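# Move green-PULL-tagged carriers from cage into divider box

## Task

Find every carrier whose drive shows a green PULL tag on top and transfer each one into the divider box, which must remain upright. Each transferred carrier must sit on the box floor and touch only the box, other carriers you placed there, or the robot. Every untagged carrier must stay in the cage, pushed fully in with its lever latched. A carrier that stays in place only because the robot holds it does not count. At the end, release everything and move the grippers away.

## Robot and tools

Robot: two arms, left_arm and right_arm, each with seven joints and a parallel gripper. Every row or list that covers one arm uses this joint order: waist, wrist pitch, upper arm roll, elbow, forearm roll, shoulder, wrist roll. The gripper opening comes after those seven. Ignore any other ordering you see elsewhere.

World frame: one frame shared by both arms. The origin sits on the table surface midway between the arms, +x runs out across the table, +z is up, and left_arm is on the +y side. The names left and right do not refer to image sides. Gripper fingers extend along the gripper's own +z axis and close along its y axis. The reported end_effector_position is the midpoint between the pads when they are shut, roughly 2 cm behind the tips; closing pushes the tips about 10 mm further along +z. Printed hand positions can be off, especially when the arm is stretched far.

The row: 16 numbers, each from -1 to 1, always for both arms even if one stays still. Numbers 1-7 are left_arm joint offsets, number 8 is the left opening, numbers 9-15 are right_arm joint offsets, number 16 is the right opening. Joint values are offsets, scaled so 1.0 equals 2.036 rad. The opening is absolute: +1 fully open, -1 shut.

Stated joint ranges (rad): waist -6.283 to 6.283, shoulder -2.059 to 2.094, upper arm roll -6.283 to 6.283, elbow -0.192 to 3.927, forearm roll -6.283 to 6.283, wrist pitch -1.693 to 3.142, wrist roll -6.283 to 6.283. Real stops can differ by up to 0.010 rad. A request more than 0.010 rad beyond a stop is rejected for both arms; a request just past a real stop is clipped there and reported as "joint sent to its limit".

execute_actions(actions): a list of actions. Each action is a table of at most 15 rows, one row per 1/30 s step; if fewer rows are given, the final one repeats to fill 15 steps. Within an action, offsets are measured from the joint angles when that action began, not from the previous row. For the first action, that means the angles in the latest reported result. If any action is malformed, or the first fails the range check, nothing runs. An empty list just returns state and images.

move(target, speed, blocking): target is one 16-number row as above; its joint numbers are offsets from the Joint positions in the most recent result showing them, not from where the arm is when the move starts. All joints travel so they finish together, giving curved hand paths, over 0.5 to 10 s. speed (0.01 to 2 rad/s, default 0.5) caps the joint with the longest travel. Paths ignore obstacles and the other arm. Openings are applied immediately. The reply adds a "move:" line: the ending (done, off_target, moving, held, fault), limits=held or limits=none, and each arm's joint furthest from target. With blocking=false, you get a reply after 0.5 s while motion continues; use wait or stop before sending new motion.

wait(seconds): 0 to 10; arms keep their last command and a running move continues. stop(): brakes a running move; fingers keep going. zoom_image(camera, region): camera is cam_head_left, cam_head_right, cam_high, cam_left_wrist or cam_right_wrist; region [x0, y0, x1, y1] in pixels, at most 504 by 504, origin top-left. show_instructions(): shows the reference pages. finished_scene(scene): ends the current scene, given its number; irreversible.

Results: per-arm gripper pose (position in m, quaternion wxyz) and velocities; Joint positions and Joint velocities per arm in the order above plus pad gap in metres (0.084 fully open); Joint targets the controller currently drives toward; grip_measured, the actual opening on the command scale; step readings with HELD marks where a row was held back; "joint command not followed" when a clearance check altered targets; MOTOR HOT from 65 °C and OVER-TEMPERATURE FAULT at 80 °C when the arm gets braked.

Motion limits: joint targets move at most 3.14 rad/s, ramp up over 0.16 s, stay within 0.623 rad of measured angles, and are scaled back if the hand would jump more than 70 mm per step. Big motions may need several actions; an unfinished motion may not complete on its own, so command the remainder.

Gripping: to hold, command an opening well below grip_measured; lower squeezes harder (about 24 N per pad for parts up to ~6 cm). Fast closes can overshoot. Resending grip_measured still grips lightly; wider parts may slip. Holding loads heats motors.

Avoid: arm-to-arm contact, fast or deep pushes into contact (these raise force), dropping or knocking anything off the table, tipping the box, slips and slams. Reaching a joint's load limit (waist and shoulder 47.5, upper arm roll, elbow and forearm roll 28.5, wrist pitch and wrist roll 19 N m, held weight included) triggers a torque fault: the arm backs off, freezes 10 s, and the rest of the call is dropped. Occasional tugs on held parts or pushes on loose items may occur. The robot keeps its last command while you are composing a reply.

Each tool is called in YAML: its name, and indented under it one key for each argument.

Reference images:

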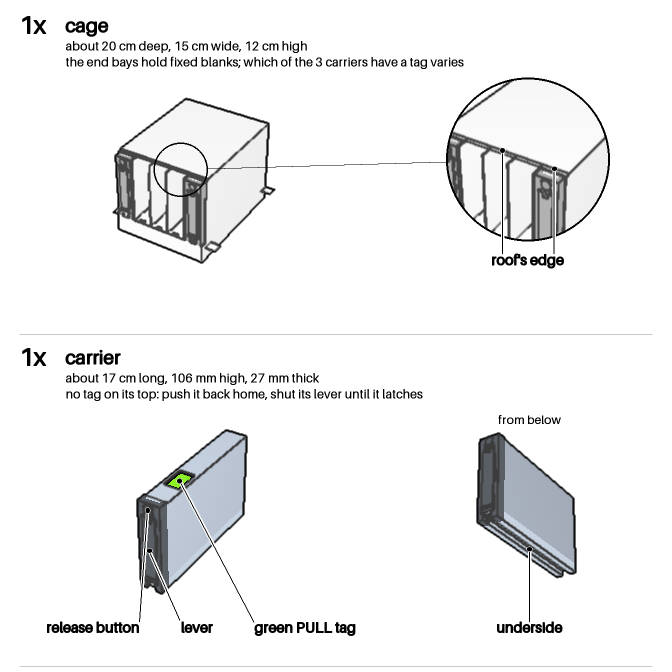

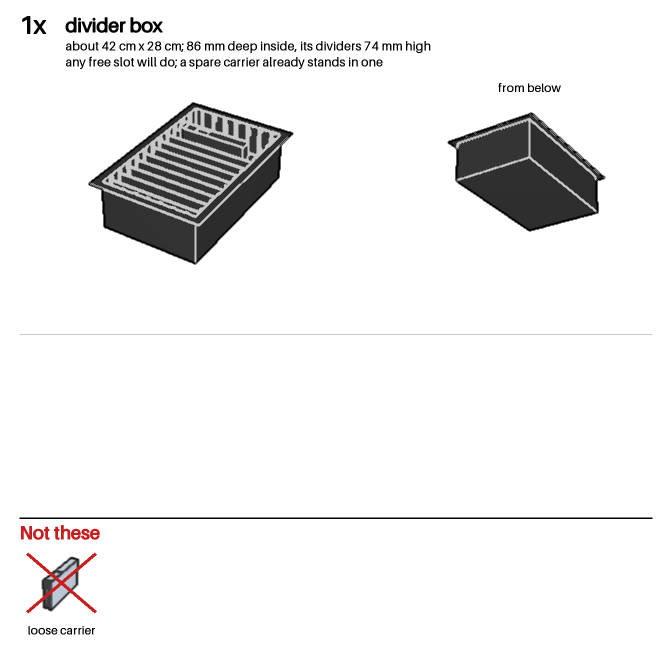

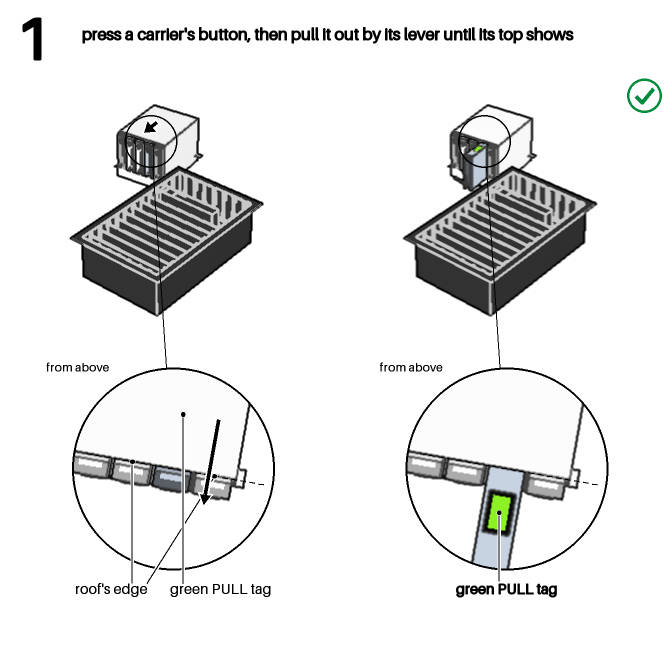

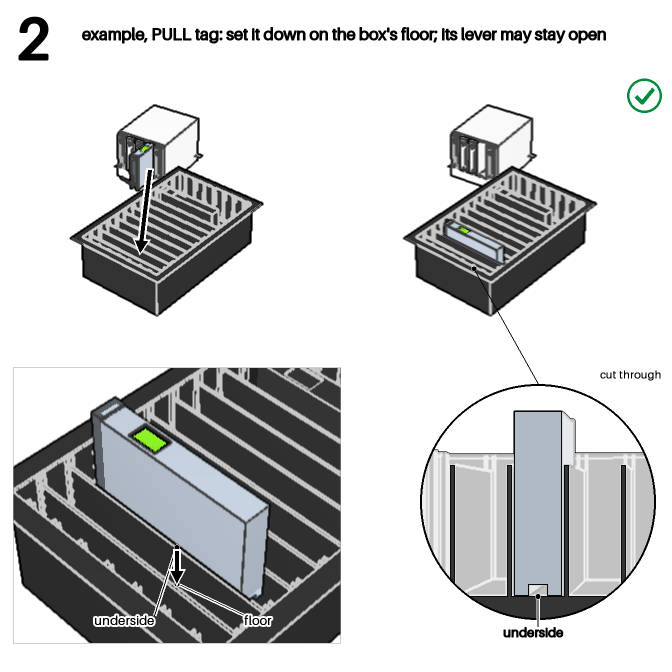

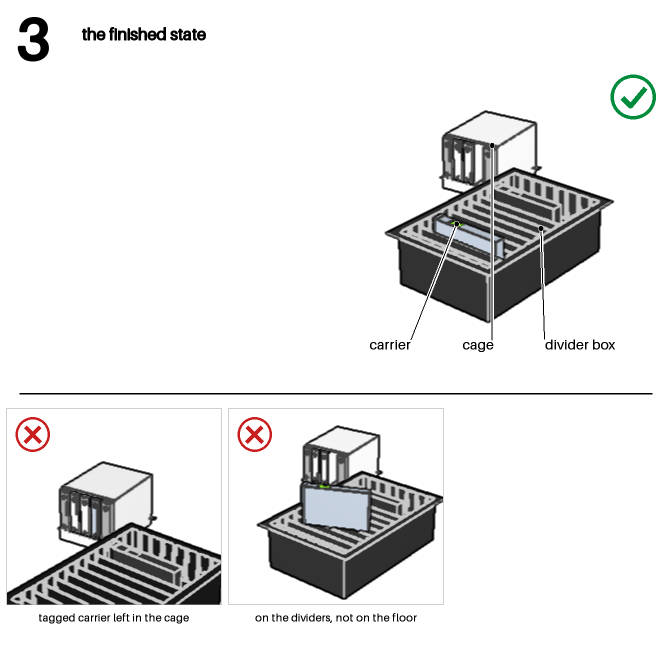

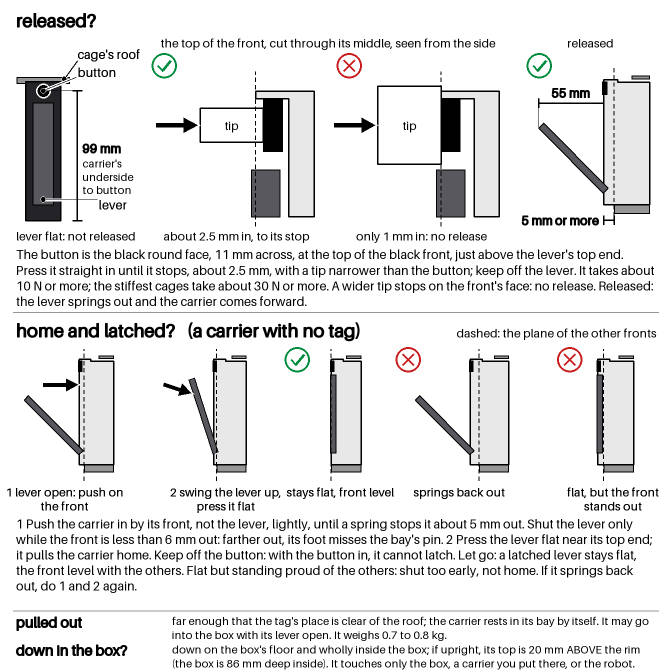

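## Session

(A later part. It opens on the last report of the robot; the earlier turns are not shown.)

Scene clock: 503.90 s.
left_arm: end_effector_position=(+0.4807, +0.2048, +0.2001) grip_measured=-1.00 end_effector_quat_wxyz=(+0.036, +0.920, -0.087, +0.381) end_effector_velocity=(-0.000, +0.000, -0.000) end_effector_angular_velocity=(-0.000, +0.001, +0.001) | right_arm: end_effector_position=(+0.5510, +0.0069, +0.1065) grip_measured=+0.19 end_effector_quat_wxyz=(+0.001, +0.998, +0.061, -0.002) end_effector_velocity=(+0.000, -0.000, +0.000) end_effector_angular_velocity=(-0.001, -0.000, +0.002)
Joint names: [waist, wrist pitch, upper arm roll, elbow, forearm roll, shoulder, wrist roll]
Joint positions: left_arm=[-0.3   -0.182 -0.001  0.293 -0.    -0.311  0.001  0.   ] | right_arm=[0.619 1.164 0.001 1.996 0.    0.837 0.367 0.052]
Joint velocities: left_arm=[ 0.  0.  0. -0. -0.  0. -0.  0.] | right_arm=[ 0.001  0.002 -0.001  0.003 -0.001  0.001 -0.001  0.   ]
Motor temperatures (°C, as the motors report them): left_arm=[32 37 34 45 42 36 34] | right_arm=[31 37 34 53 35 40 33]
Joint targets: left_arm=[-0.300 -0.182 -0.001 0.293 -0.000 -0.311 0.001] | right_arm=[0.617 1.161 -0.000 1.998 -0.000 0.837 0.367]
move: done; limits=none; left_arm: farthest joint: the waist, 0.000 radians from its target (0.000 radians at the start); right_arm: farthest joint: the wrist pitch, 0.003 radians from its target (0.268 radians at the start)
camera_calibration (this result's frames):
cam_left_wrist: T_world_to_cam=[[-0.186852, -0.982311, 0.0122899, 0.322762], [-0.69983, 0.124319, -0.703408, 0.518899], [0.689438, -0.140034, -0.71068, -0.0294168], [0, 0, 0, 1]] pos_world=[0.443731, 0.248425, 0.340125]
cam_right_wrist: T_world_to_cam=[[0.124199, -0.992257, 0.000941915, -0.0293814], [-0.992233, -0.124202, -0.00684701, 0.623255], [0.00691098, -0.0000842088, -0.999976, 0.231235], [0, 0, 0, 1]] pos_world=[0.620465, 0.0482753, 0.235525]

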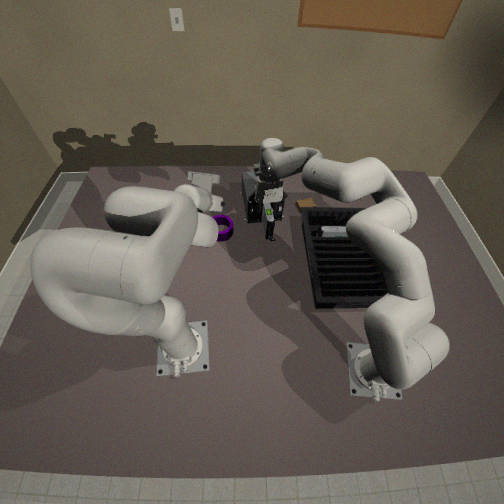

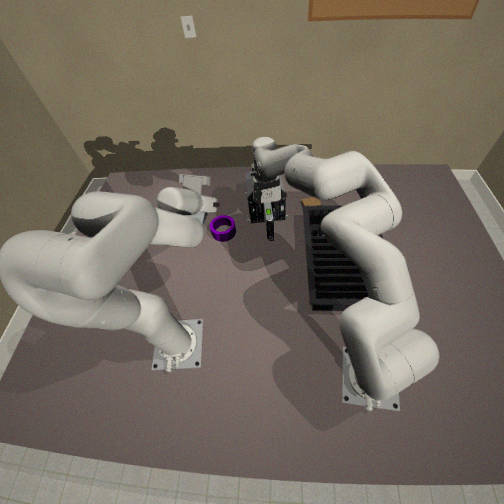

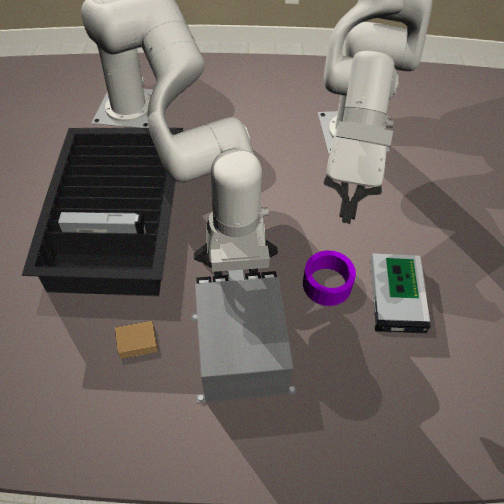

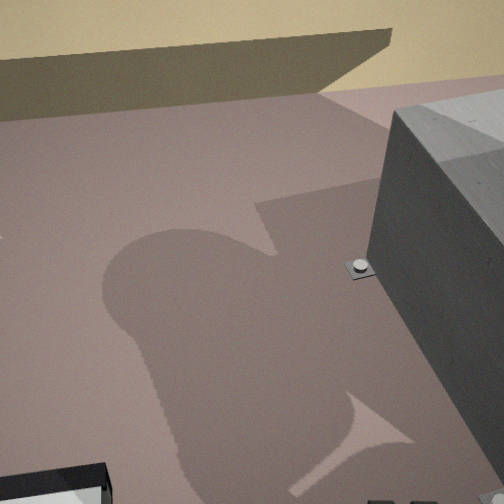

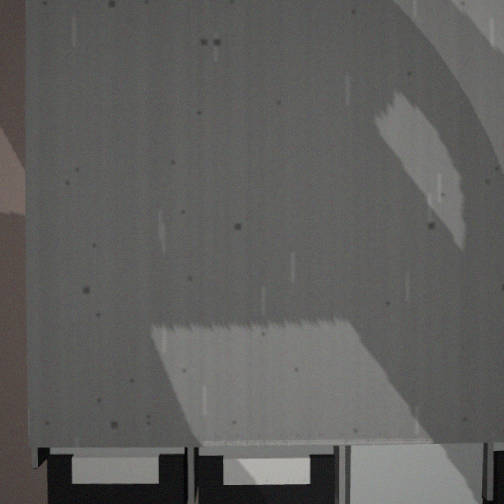

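execute_actions:
  actions:
    - [[0,0,0,0,0,0,0,-1,0,0,0,0,0,0,0,0.1],[0,0,0,0,0,0,0,-1,0,0,0,0,0,0,0,0.0],[0,0,0,0,0,0,0,-1,0,0,0,0,0,0,0,-0.1],[0,0,0,0,0,0,0,-1,0,0,0,0,0,0,0,-0.17],[0,0,0,0,0,0,0,-1,0,0,0,0,0,0,0,-0.24],[0,0,0,0,0,0,0,-1,0,0,0,0,0,0,0,-0.3],[0,0,0,0,0,0,0,-1,0,0,0,0,0,0,0,-0.35],[0,0,0,0,0,0,0,-1,0,0,0,0,0,0,0,-0.4],[0,0,0,0,0,0,0,-1,0,0,0,0,0,0,0,-0.47],[0,0,0,0,0,0,0,-1,0,0,0,0,0,0,0,-0.55],[0,0,0,0,0,0,0,-1,0,0,0,0,0,0,0,-0.65],[0,0,0,0,0,0,0,-1,0,0,0,0,0,0,0,-0.75],[0,0,0,0,0,0,0,-1,0,0,0,0,0,0,0,-0.85],[0,0,0,0,0,0,0,-1,0,0,0,0,0,0,0,-0.95],[0,0,0,0,0,0,0,-1,0,0,0,0,0,0,0,-1]]

Scene clock: 517.10 s.
left_arm: end_effector_position=(+0.4807, +0.2048, +0.2001) grip_measured=-1.00 end_effector_quat_wxyz=(+0.036, +0.920, -0.087, +0.381) end_effector_velocity=(-0.000, -0.001, +0.000) end_effector_angular_velocity=(+0.000, -0.001, -0.002) | right_arm: end_effector_position=(+0.5517, +0.0057, +0.1076) grip_measured=-0.40 end_effector_quat_wxyz=(+0.001, +0.998, +0.061, -0.002) end_effector_velocity=(-0.000, -0.000, -0.000) end_effector_angular_velocity=(-0.001, -0.000, +0.001)
Joint names: [waist, wrist pitch, upper arm roll, elbow, forearm roll, shoulder, wrist roll]
Joint positions: left_arm=[-0.3   -0.182 -0.001  0.293 -0.    -0.311  0.001  0.   ] | right_arm=[ 0.618  1.166 -0.     1.997 -0.     0.835  0.367  0.027]
Joint velocities: left_arm=[-0.001 -0.001 -0.001 -0.     0.    -0.     0.     0.   ] | right_arm=[ 0.    -0.001  0.    -0.002 -0.002 -0.    -0.     0.   ]
Motor temperatures (°C, as the motors report them): left_arm=[32 37 34 45 42 36 34] | right_arm=[31 41 36 60 35 42 33]
Joint targets: left_arm=[-0.300 -0.182 -0.001 0.293 -0.000 -0.311 0.001] | right_arm=[0.619 1.164 0.001 1.996 0.000 0.837 0.367]
Step readings (joint positions):
0: left_arm=[-0.300 -0.182 -0.001 0.293 -0.000 -0.311 0.001] | right_arm=[0.617 1.166 -0.000 1.998 -0.000 0.837 0.367]
1: left_arm=[-0.300 -0.182 -0.001 0.293 -0.000 -0.311 0.001] | right_arm=[0.617 1.166 -0.000 1.998 -0.000 0.837 0.367]
2: left_arm=[-0.300 -0.182 -0.001 0.293 -0.000 -0.311 0.001] | right_arm=[0.618 1.167 -0.001 1.998 -0.001 0.836 0.367]
4: left_arm=[-0.300 -0.182 -0.001 0.293 -0.000 -0.311 0.001] | right_arm=[0.617 1.169 -0.001 1.998 -0.001 0.835 0.367]
8: left_arm=[-0.300 -0.182 -0.001 0.293 -0.000 -0.311 0.001] | right_arm=[0.617 1.168 -0.001 1.997 -0.000 0.835 0.367]
15: Joint positions above
camera_calibration (this result's frames):
cam_left_wrist: T_world_to_cam=[[-0.186852, -0.982311, 0.0122899, 0.322762], [-0.69983, 0.124319, -0.703408, 0.518899], [0.689438, -0.140034, -0.71068, -0.0294169], [0, 0, 0, 1]] pos_world=[0.443731, 0.248425, 0.340125]
cam_right_wrist: T_world_to_cam=[[0.122582, -0.992457, 0.00184105, -0.0298507], [-0.992429, -0.122593, -0.00747969, 0.623965], [0.00764896, -0.000910235, -0.99997, 0.231885], [0, 0, 0, 1]] pos_world=[0.621127, 0.0470791, 0.2366]

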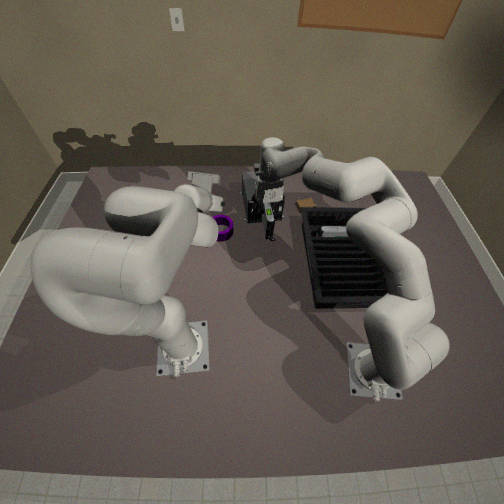

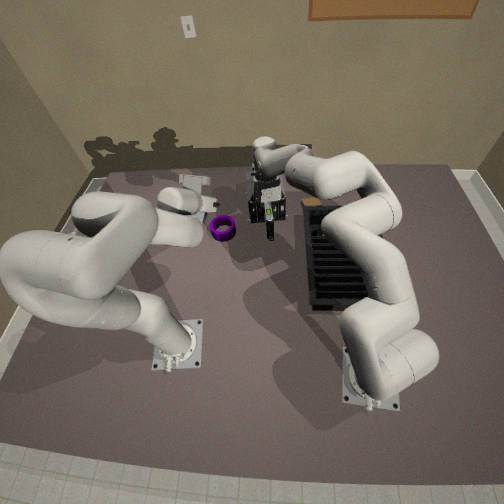

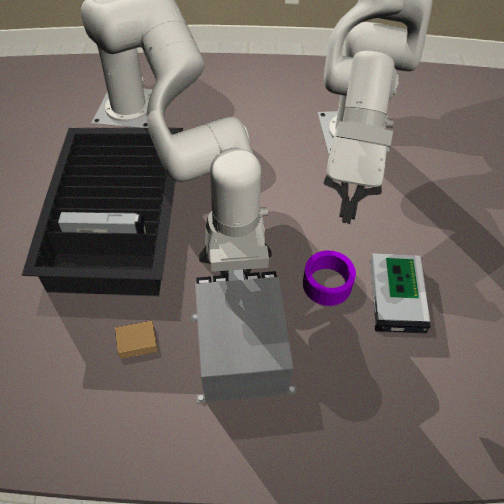

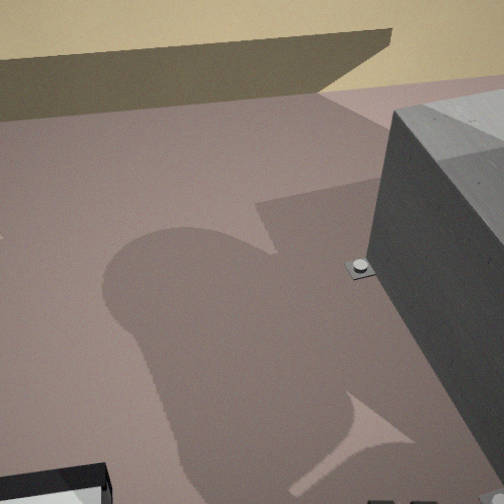

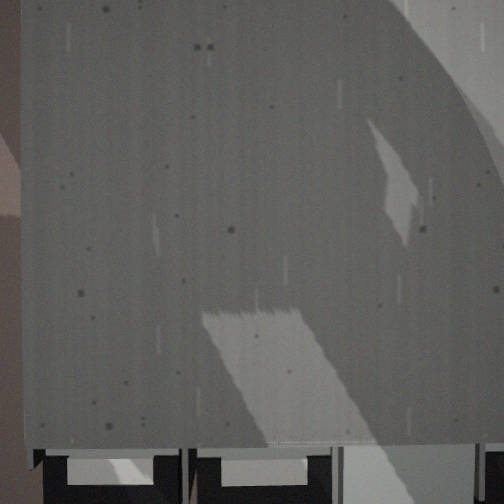

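move:
  target: [0,0,0,0,0,0,0,-1, 0.0114,-0.0584,0,-0.1374,0,-0.0811,0.0114,-1]
  speed: 0.2

move:
  target: [0,0,0,0,0,0,0,-1, 0.0134,-0.0413,0,-0.1083,0,-0.0669,0.0134,-1]
  speed: 0.2

Scene clock: 542.77 s.
left_arm: end_effector_position=(+0.4807, +0.2048, +0.2001) grip_measured=-1.00 end_effector_quat_wxyz=(+0.036, +0.920, -0.087, +0.381) end_effector_velocity=(+0.000, -0.000, +0.000) end_effector_angular_velocity=(+0.000, +0.000, -0.000) | right_arm: end_effector_position=(+0.5127, +0.0019, +0.1091) grip_measured=-0.40 end_effector_quat_wxyz=(-0.001, +0.998, +0.061, +0.003) end_effector_velocity=(-0.000, -0.000, -0.001) end_effector_angular_velocity=(-0.000, +0.000, -0.001)
Joint names: [waist, wrist pitch, upper arm roll, elbow, forearm roll, shoulder, wrist roll]
Joint positions: left_arm=[-0.3   -0.182 -0.001  0.293 -0.    -0.311  0.001  0.   ] | right_arm=[ 0.641  1.041 -0.     1.718 -0.     0.67   0.39   0.027]
Joint velocities: left_arm=[ 0.001  0.001 -0.001  0.001 -0.    -0.    -0.     0.   ] | right_arm=[-0.    -0.002  0.    -0.004 -0.001 -0.001  0.001  0.   ]
Motor temperatures (°C, as the motors report them): left_arm=[32 37 34 45 42 36 34] | right_arm=[31 44 35 56 35 41 33]
Joint targets: left_arm=[-0.300 -0.182 -0.001 0.293 -0.000 -0.311 0.001] | right_arm=[0.641 1.047 -0.000 1.717 -0.000 0.670 0.390]
move: done; limits=none; left_arm: farthest joint: the waist, 0.000 radians from its target (0.000 radians at the start); right_arm: farthest joint: the wrist pitch, 0.006 radians from its target (0.119 radians at the start)
camera_calibration (this result's frames):
cam_left_wrist: T_world_to_cam=[[-0.186852, -0.982311, 0.0122897, 0.322763], [-0.69983, 0.124319, -0.703408, 0.518899], [0.689438, -0.140034, -0.71068, -0.0294168], [0, 0, 0, 1]] pos_world=[0.443731, 0.248425, 0.340125]
cam_right_wrist: T_world_to_cam=[[0.122779, -0.99243, -0.00266583, -0.0284526], [-0.992274, -0.122711, -0.0182725, 0.585908], [0.0178071, 0.00488872, -0.999829, 0.228483], [0, 0, 0, 1]] pos_world=[0.580806, 0.0425429, 0.239075]

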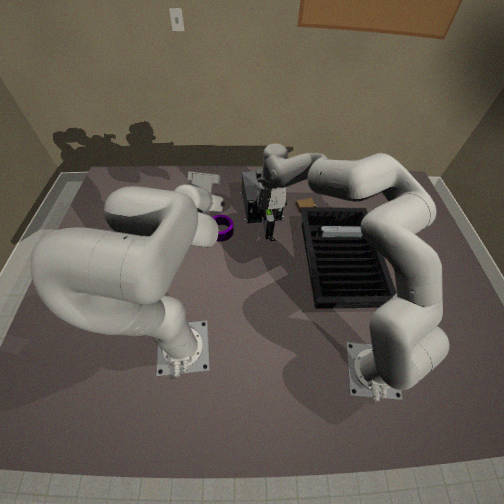

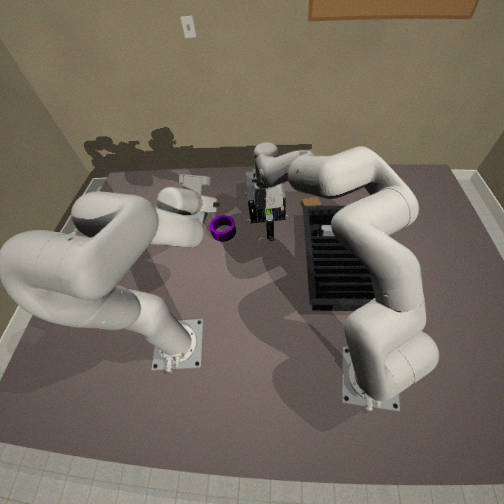

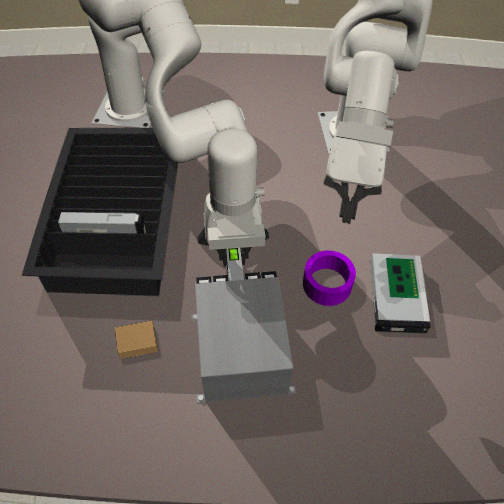

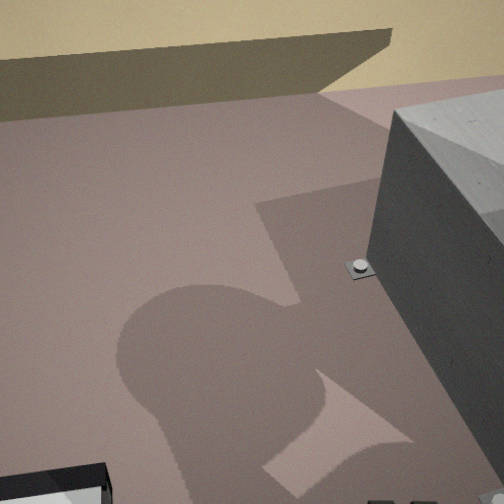

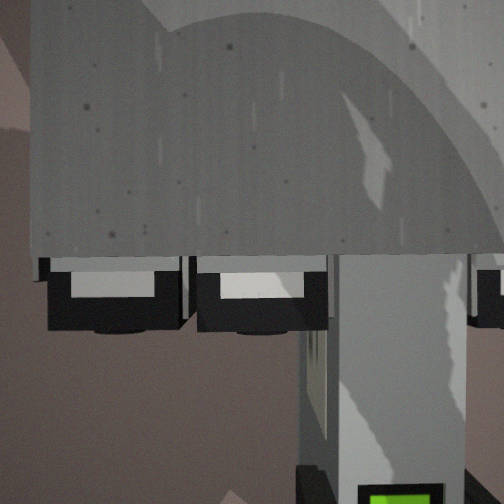

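Scene clock: 544.37 s.
left_arm: end_effector_position=(+0.4807, +0.2048, +0.2001) grip_measured=-1.00 end_effector_quat_wxyz=(+0.036, +0.920, -0.087, +0.381) end_effector_velocity=(+0.000, -0.000, +0.000) end_effector_angular_velocity=(-0.001, -0.002, +0.000) | right_arm: end_effector_position=(+0.4718, -0.0026, +0.1102) grip_measured=-0.40 end_effector_quat_wxyz=(-0.002, +0.998, +0.061, +0.005) end_effector_velocity=(-0.000, -0.000, -0.000) end_effector_angular_velocity=(+0.000, +0.001, -0.001)
Joint names: [waist, wrist pitch, upper arm roll, elbow, forearm roll, shoulder, wrist roll]
Joint positions: left_arm=[-0.3   -0.182 -0.001  0.293 -0.    -0.311  0.001  0.   ] | right_arm=[ 0.668  0.953 -0.     1.498 -0.     0.534  0.417  0.027]
Joint velocities: left_arm=[-0.    -0.002 -0.001  0.     0.    -0.    -0.002  0.   ] | right_arm=[-0.    -0.001 -0.    -0.003  0.001 -0.002  0.     0.   ]
Motor temperatures (°C, as the motors report them): left_arm=[32 37 34 45 42 36 34] | right_arm=[31 44 35 55 35 40 33]
Joint targets: left_arm=[-0.300 -0.182 -0.001 0.293 -0.000 -0.311 0.001] | right_arm=[0.668 0.957 -0.000 1.497 -0.000 0.534 0.417]
move: done; limits=none; left_arm: farthest joint: the waist, 0.000 radians from its target (0.000 radians at the start); right_arm: farthest joint: the wrist pitch, 0.004 radians from its target (0.084 radians at the start)
camera_calibration (this result's frames):
cam_left_wrist: T_world_to_cam=[[-0.186852, -0.982311, 0.0122898, 0.322763], [-0.69983, 0.124319, -0.703408, 0.518899], [0.689438, -0.140034, -0.71068, -0.0294168], [0, 0, 0, 1]] pos_world=[0.443731, 0.248425, 0.340125]
cam_right_wrist: T_world_to_cam=[[0.122387, -0.992473, -0.00440601, -0.027526], [-0.992253, -0.122263, -0.0220407, 0.545223], [0.0213361, 0.00706938, -0.999747, 0.228712], [0, 0, 0, 1]] pos_world=[0.539488, 0.0377247, 0.24055]

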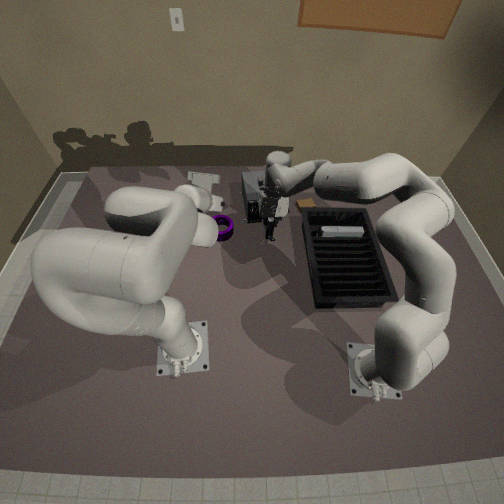

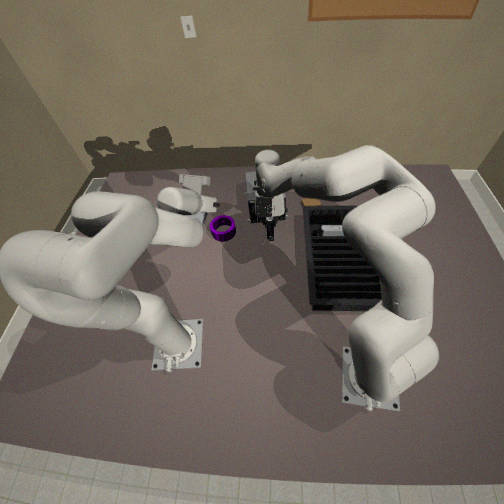

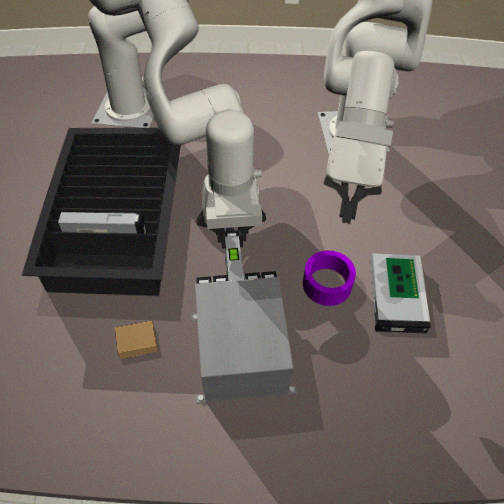

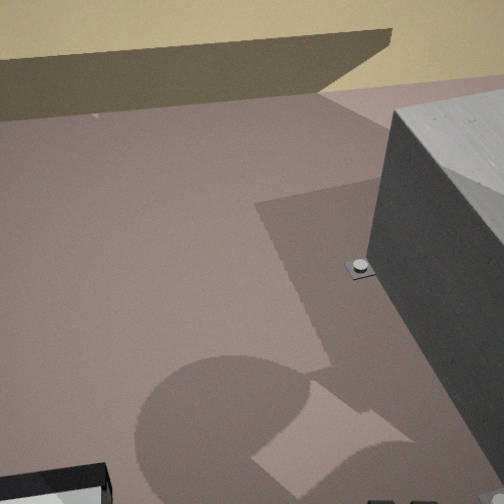

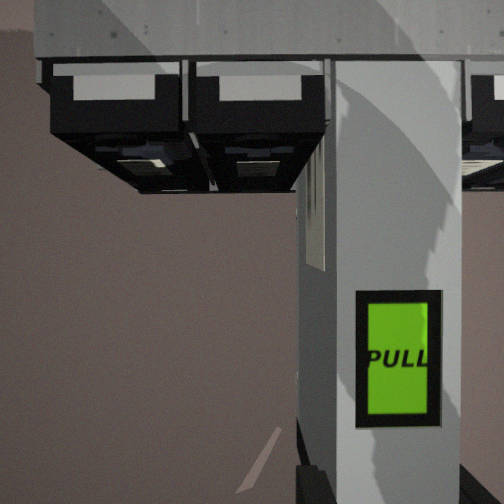

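execute_actions:
  actions:
    - [[0,0,0,0,0,0,0,-1,0,0,0,0,0,0,0,0.1]]

move:
  target: [0,0,0,0,0,0,0,-1, -0.0246,0.1026,0,0.2451,0,0.1478,-0.0246,0.1]
  speed: 0.35

Scene clock: 592.77 s.
left_arm: end_effector_position=(+0.4807, +0.2048, +0.2001) grip_measured=-1.00 end_effector_quat_wxyz=(+0.036, +0.920, -0.087, +0.381) end_effector_velocity=(+0.000, -0.000, +0.000) end_effector_angular_velocity=(-0.001, -0.000, -0.000) | right_arm: end_effector_position=(+0.4708, -0.0021, +0.1096) grip_measured=+0.09 end_effector_quat_wxyz=(-0.002, +0.998, +0.061, +0.004) end_effector_velocity=(-0.001, +0.004, -0.000) end_effector_angular_velocity=(+0.003, -0.002, +0.009)
Joint names: [waist, wrist pitch, upper arm roll, elbow, forearm roll, shoulder, wrist roll]
Joint positions: left_arm=[-0.3   -0.182 -0.001  0.293 -0.    -0.311  0.001  0.   ] | right_arm=[0.669 0.954 0.    1.497 0.    0.534 0.417 0.048]
Joint velocities: left_arm=[-0.001  0.001  0.     0.001 -0.     0.    -0.001  0.   ] | right_arm=[ 0.003 -0.004  0.004  0.001 -0.001  0.002 -0.001 -0.   ]
Motor temperatures (°C, as the motors report them): left_arm=[32 37 34 46 42 37 34] | right_arm=[31 42 38 47 35 39 33]
Joint targets: left_arm=[-0.300 -0.182 -0.001 0.293 -0.000 -0.311 0.001] | right_arm=[0.668 0.953 -0.000 1.498 -0.000 0.534 0.417]
Step readings (joint positions):
0: left_arm=[-0.300 -0.182 -0.001 0.293 -0.000 -0.311 0.001] | right_arm=[0.668 0.953 -0.000 1.498 -0.000 0.534 0.417]
1: left_arm=[-0.300 -0.182 -0.001 0.293 -0.000 -0.311 0.001] | right_arm=[0.668 0.953 -0.000 1.498 -0.000 0.534 0.417]
2: left_arm=[-0.300 -0.182 -0.001 0.293 -0.000 -0.311 0.001] | right_arm=[0.668 0.956 0.001 1.496 0.001 0.534 0.417]
4: left_arm=[-0.300 -0.182 -0.001 0.293 -0.000 -0.311 0.001] | right_arm=[0.673 0.960 0.009 1.488 0.003 0.537 0.417]
8: left_arm=[-0.300 -0.182 -0.001 0.293 -0.000 -0.311 0.001] | right_arm=[0.673 0.957 0.007 1.491 0.002 0.537 0.417]
15: Joint positions above
camera_calibration (this result's frames):
cam_left_wrist: T_world_to_cam=[[-0.186852, -0.982311, 0.0122897, 0.322763], [-0.69983, 0.124319, -0.703408, 0.518898], [0.689438, -0.140034, -0.71068, -0.0294168], [0, 0, 0, 1]] pos_world=[0.443731, 0.248425, 0.340125]
cam_right_wrist: T_world_to_cam=[[0.123449, -0.992342, -0.00418432, -0.0274842], [-0.992164, -0.123343, -0.0199541, 0.54405], [0.0192852, 0.00661484, -0.999792, 0.229052], [0, 0, 0, 1]] pos_world=[0.538762, 0.0383156, 0.239745]

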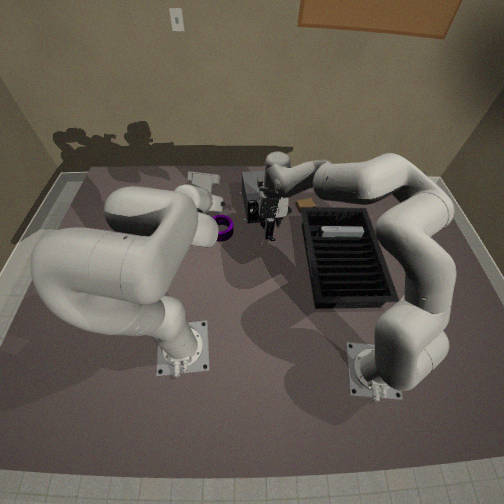

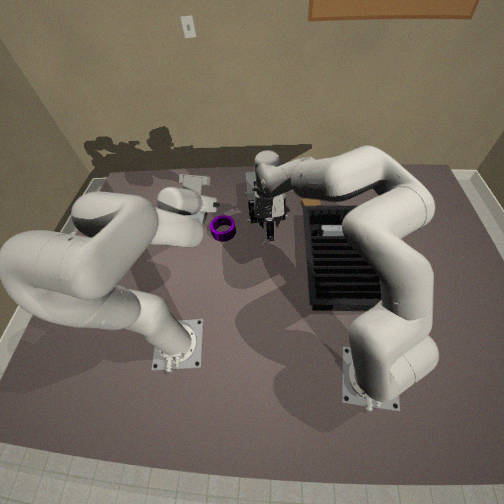

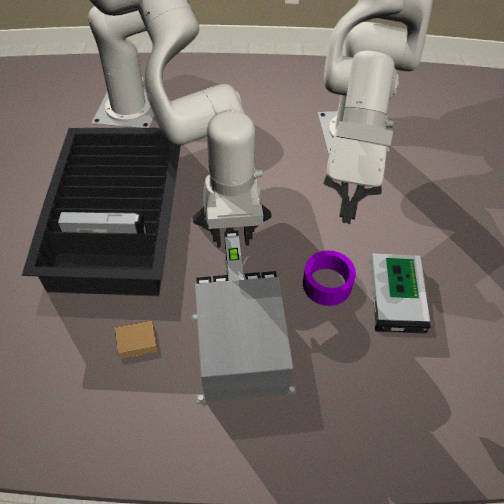

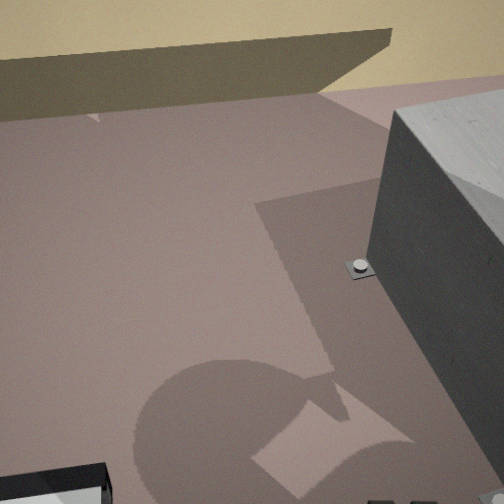

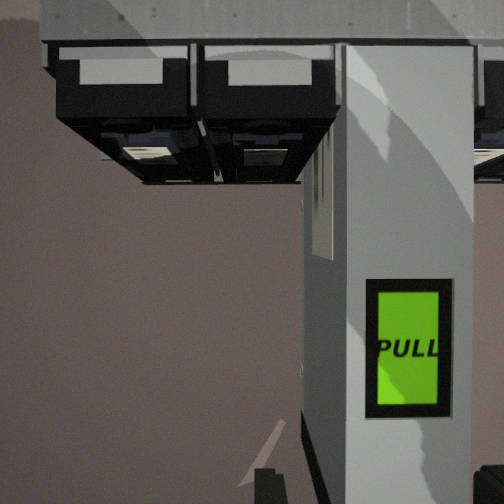

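Scene clock: 594.77 s.
left_arm: end_effector_position=(+0.4807, +0.2048, +0.2001) grip_measured=-1.00 end_effector_quat_wxyz=(+0.036, +0.920, -0.087, +0.381) end_effector_velocity=(+0.000, +0.001, +0.000) end_effector_angular_velocity=(-0.000, -0.001, +0.001) | right_arm: end_effector_position=(+0.5501, +0.0075, +0.1068) grip_measured=+0.09 end_effector_quat_wxyz=(+0.000, +0.998, +0.062, -0.003) end_effector_velocity=(+0.001, +0.001, +0.000) end_effector_angular_velocity=(+0.000, -0.003, +0.001)
Joint names: [waist, wrist pitch, upper arm roll, elbow, forearm roll, shoulder, wrist roll]
Joint positions: left_arm=[-0.3   -0.182 -0.001  0.293 -0.    -0.311  0.001  0.   ] | right_arm=[0.619 1.165 0.001 1.994 0.001 0.835 0.367 0.048]
Joint velocities: left_arm=[ 0.    -0.001  0.001 -0.    -0.     0.     0.001  0.   ] | right_arm=[ 0.001 -0.001 -0.     0.004 -0.001  0.002  0.     0.   ]
Motor temperatures (°C, as the motors report them): left_arm=[32 37 34 46 42 37 34] | right_arm=[31 41 38 48 35 39 33]
Joint targets: left_arm=[-0.300 -0.182 -0.001 0.293 -0.000 -0.311 0.001] | right_arm=[0.618 1.162 0.000 1.996 0.000 0.835 0.367]
move: done; limits=none; left_arm: farthest joint: the waist, 0.000 radians from its target (0.000 radians at the start); right_arm: farthest joint: the elbow, 0.002 radians from its target (0.499 radians at the start)
camera_calibration (this result's frames):
cam_left_wrist: T_world_to_cam=[[-0.186853, -0.982311, 0.0122897, 0.322763], [-0.69983, 0.124319, -0.703408, 0.518898], [0.689438, -0.140034, -0.71068, -0.0294168], [0, 0, 0, 1]] pos_world=[0.443731, 0.248425, 0.340125]
cam_right_wrist: T_world_to_cam=[[0.124651, -0.992201, 0.000446599, -0.0288897], [-0.992184, -0.124651, -0.00576097, 0.622382], [0.0057717, 0.000274999, -0.999983, 0.232203], [0, 0, 0, 1]] pos_world=[0.619778, 0.0488523, 0.235798]

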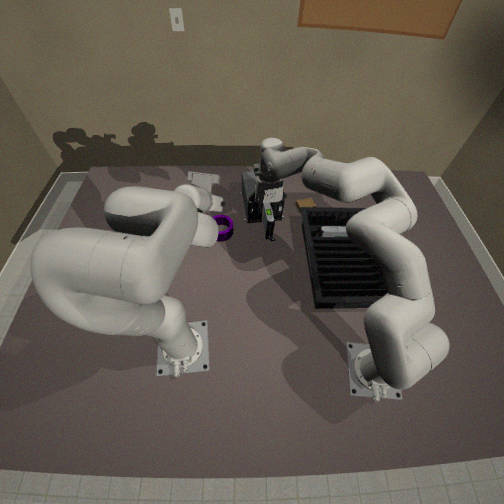

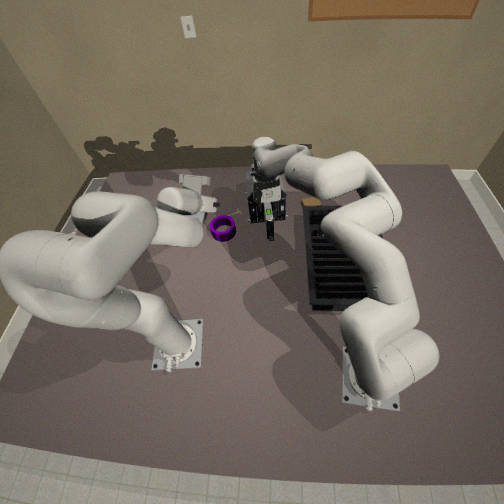

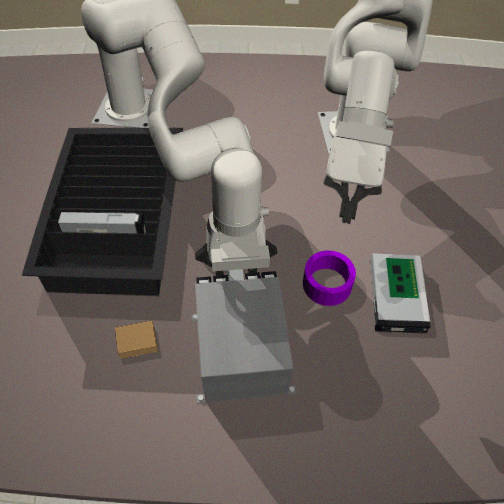

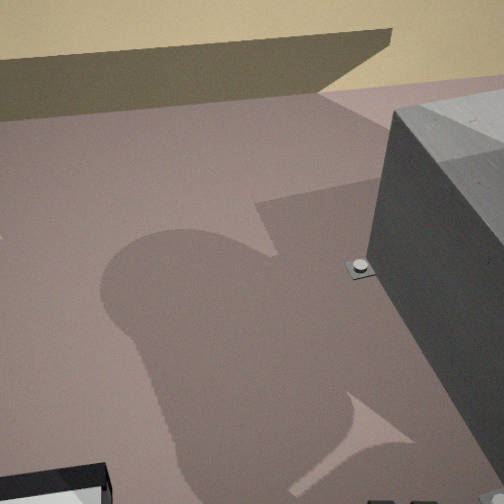

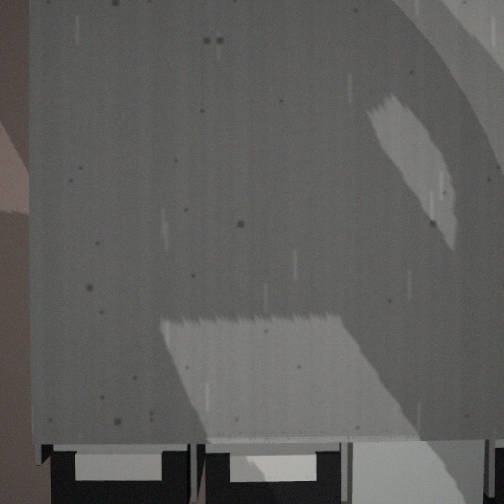

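execute_actions:
  actions:
    - [[0,0,0,0,0,0,0,-1,-0.001,0,0,0,0,0,0,0.0],[0,0,0,0,0,0,0,-1,-0.001,0,0,0,0,0,0,-0.1],[0,0,0,0,0,0,0,-1,-0.001,0,0,0,0,0,0,-0.17],[0,0,0,0,0,0,0,-1,-0.001,0,0,0,0,0,0,-0.24],[0,0,0,0,0,0,0,-1,-0.001,0,0,0,0,0,0,-0.3],[0,0,0,0,0,0,0,-1,-0.001,0,0,0,0,0,0,-0.35],[0,0,0,0,0,0,0,-1,-0.001,0,0,0,0,0,0,-0.4],[0,0,0,0,0,0,0,-1,-0.001,0,0,0,0,0,0,-0.47],[0,0,0,0,0,0,0,-1,-0.001,0,0,0,0,0,0,-0.55],[0,0,0,0,0,0,0,-1,-0.001,0,0,0,0,0,0,-0.65],[0,0,0,0,0,0,0,-1,-0.001,0,0,0,0,0,0,-0.75],[0,0,0,0,0,0,0,-1,-0.001,0,0,0,0,0,0,-0.85],[0,0,0,0,0,0,0,-1,-0.001,0,0,0,0,0,0,-0.95],[0,0,0,0,0,0,0,-1,-0.001,0,0,0,0,0,0,-1]]
    - [[0,0,0,0,0,0,0,-1,0,0,0,0,0,0,0,-1]]

Scene clock: 608.37 s.
left_arm: end_effector_position=(+0.4807, +0.2048, +0.2001) grip_measured=-1.00 end_effector_quat_wxyz=(+0.036, +0.920, -0.087, +0.381) end_effector_velocity=(+0.000, +0.000, +0.000) end_effector_angular_velocity=(-0.000, -0.000, +0.000) | right_arm: end_effector_position=(+0.5516, +0.0057, +0.1078) grip_measured=-0.40 end_effector_quat_wxyz=(+0.000, +0.998, +0.060, -0.002) end_effector_velocity=(-0.000, -0.000, -0.000) end_effector_angular_velocity=(+0.002, +0.002, -0.002)
Joint names: [waist, wrist pitch, upper arm roll, elbow, forearm roll, shoulder, wrist roll]
Joint positions: left_arm=[-0.3   -0.182 -0.001  0.293 -0.    -0.311  0.001  0.   ] | right_arm=[0.617 1.165 0.001 1.995 0.    0.834 0.367 0.027]
Joint velocities: left_arm=[-0.     0.     0.001  0.001 -0.     0.    -0.     0.   ] | right_arm=[-0.001  0.    -0.    -0.     0.003  0.     0.     0.   ]
Motor temperatures (°C, as the motors report them): left_arm=[32 37 34 46 42 37 34] | right_arm=[31 43 37 56 35 42 33]
Joint targets: left_arm=[-0.300 -0.182 -0.001 0.293 -0.000 -0.311 0.001] | right_arm=[0.617 1.165 0.001 1.995 0.000 0.834 0.367]
Step readings (joint positions; steps 1 to 15: 1st action; 16 to 30: 2nd action):
0: left_arm=[-0.300 -0.182 -0.001 0.293 -0.000 -0.311 0.001] | right_arm=[0.619 1.164 0.001 1.996 0.000 0.835 0.367]
1: left_arm=[-0.300 -0.182 -0.001 0.293 -0.000 -0.311 0.001] | right_arm=[0.619 1.164 0.001 1.996 0.000 0.835 0.367]
2: left_arm=[-0.300 -0.182 -0.001 0.293 -0.000 -0.311 0.001] | right_arm=[0.618 1.165 0.000 1.996 -0.000 0.835 0.367]
4: left_arm=[-0.300 -0.182 -0.001 0.293 -0.000 -0.311 0.001] | right_arm=[0.617 1.167 0.000 1.996 0.000 0.834 0.367]
8: left_arm=[-0.300 -0.182 -0.001 0.293 -0.000 -0.311 0.001] | right_arm=[0.616 1.166 0.001 1.996 0.001 0.834 0.367]
15: left_arm=[-0.300 -0.182 -0.001 0.293 -0.000 -0.311 0.001] | right_arm=[0.617 1.165 0.001 1.995 0.000 0.834 0.367]
16: left_arm=[-0.300 -0.182 -0.001 0.293 -0.000 -0.311 0.001] | right_arm=[0.617 1.165 0.001 1.995 0.000 0.834 0.367]
17: left_arm=[-0.300 -0.182 -0.001 0.293 -0.000 -0.311 0.001] | right_arm=[0.617 1.165 0.001 1.995 0.000 0.834 0.367]
19: left_arm=[-0.300 -0.182 -0.001 0.293 -0.000 -0.311 0.001] | right_arm=[0.617 1.165 0.001 1.995 0.000 0.834 0.367]
23: left_arm=[-0.300 -0.182 -0.001 0.293 -0.000 -0.311 0.001] | right_arm=[0.617 1.165 0.001 1.995 0.000 0.834 0.367]
30: Joint positions above
camera_calibration (this result's frames):
cam_left_wrist: T_world_to_cam=[[-0.186853, -0.982311, 0.0122897, 0.322763], [-0.69983, 0.124319, -0.703408, 0.518898], [0.689438, -0.140034, -0.71068, -0.0294167], [0, 0, 0, 1]] pos_world=[0.443731, 0.248425, 0.340125]
cam_right_wrist: T_world_to_cam=[[0.121577, -0.992582, 0.000514717, -0.0292027], [-0.992553, -0.121578, -0.0075523, 0.623956], [0.00755886, 0.000407303, -0.999971, 0.232209], [0, 0, 0, 1]] pos_world=[0.621105, 0.0467783, 0.23693]

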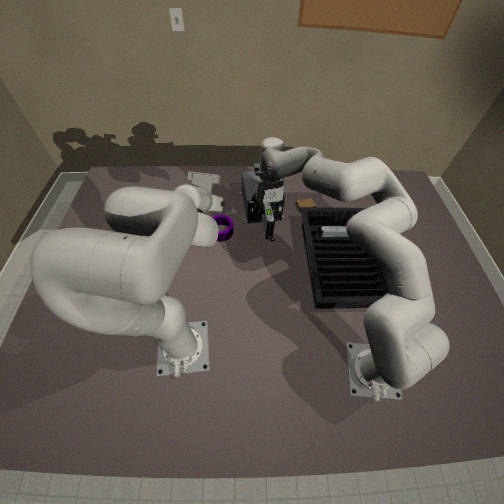

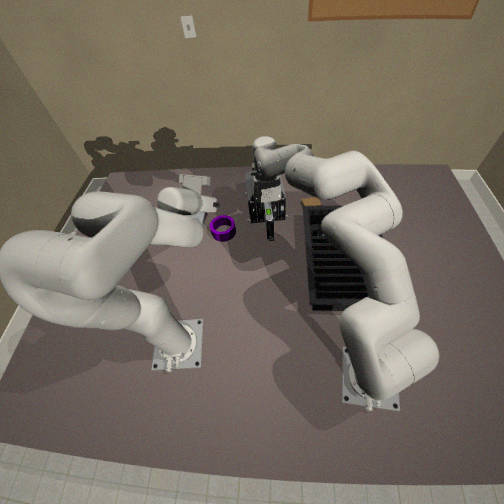

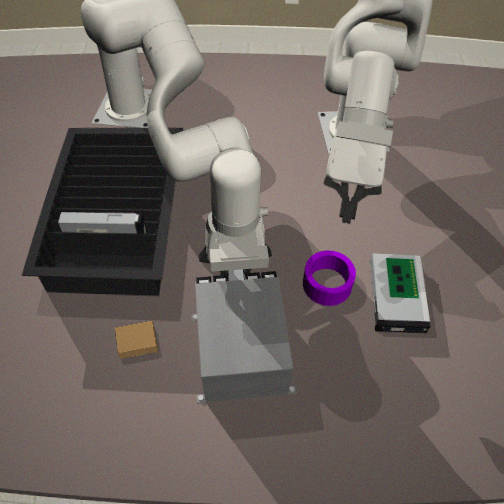

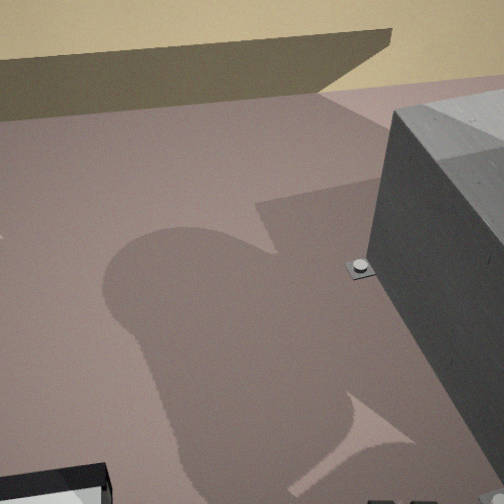

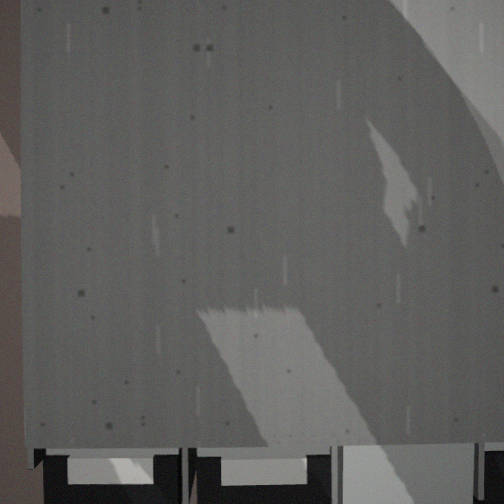

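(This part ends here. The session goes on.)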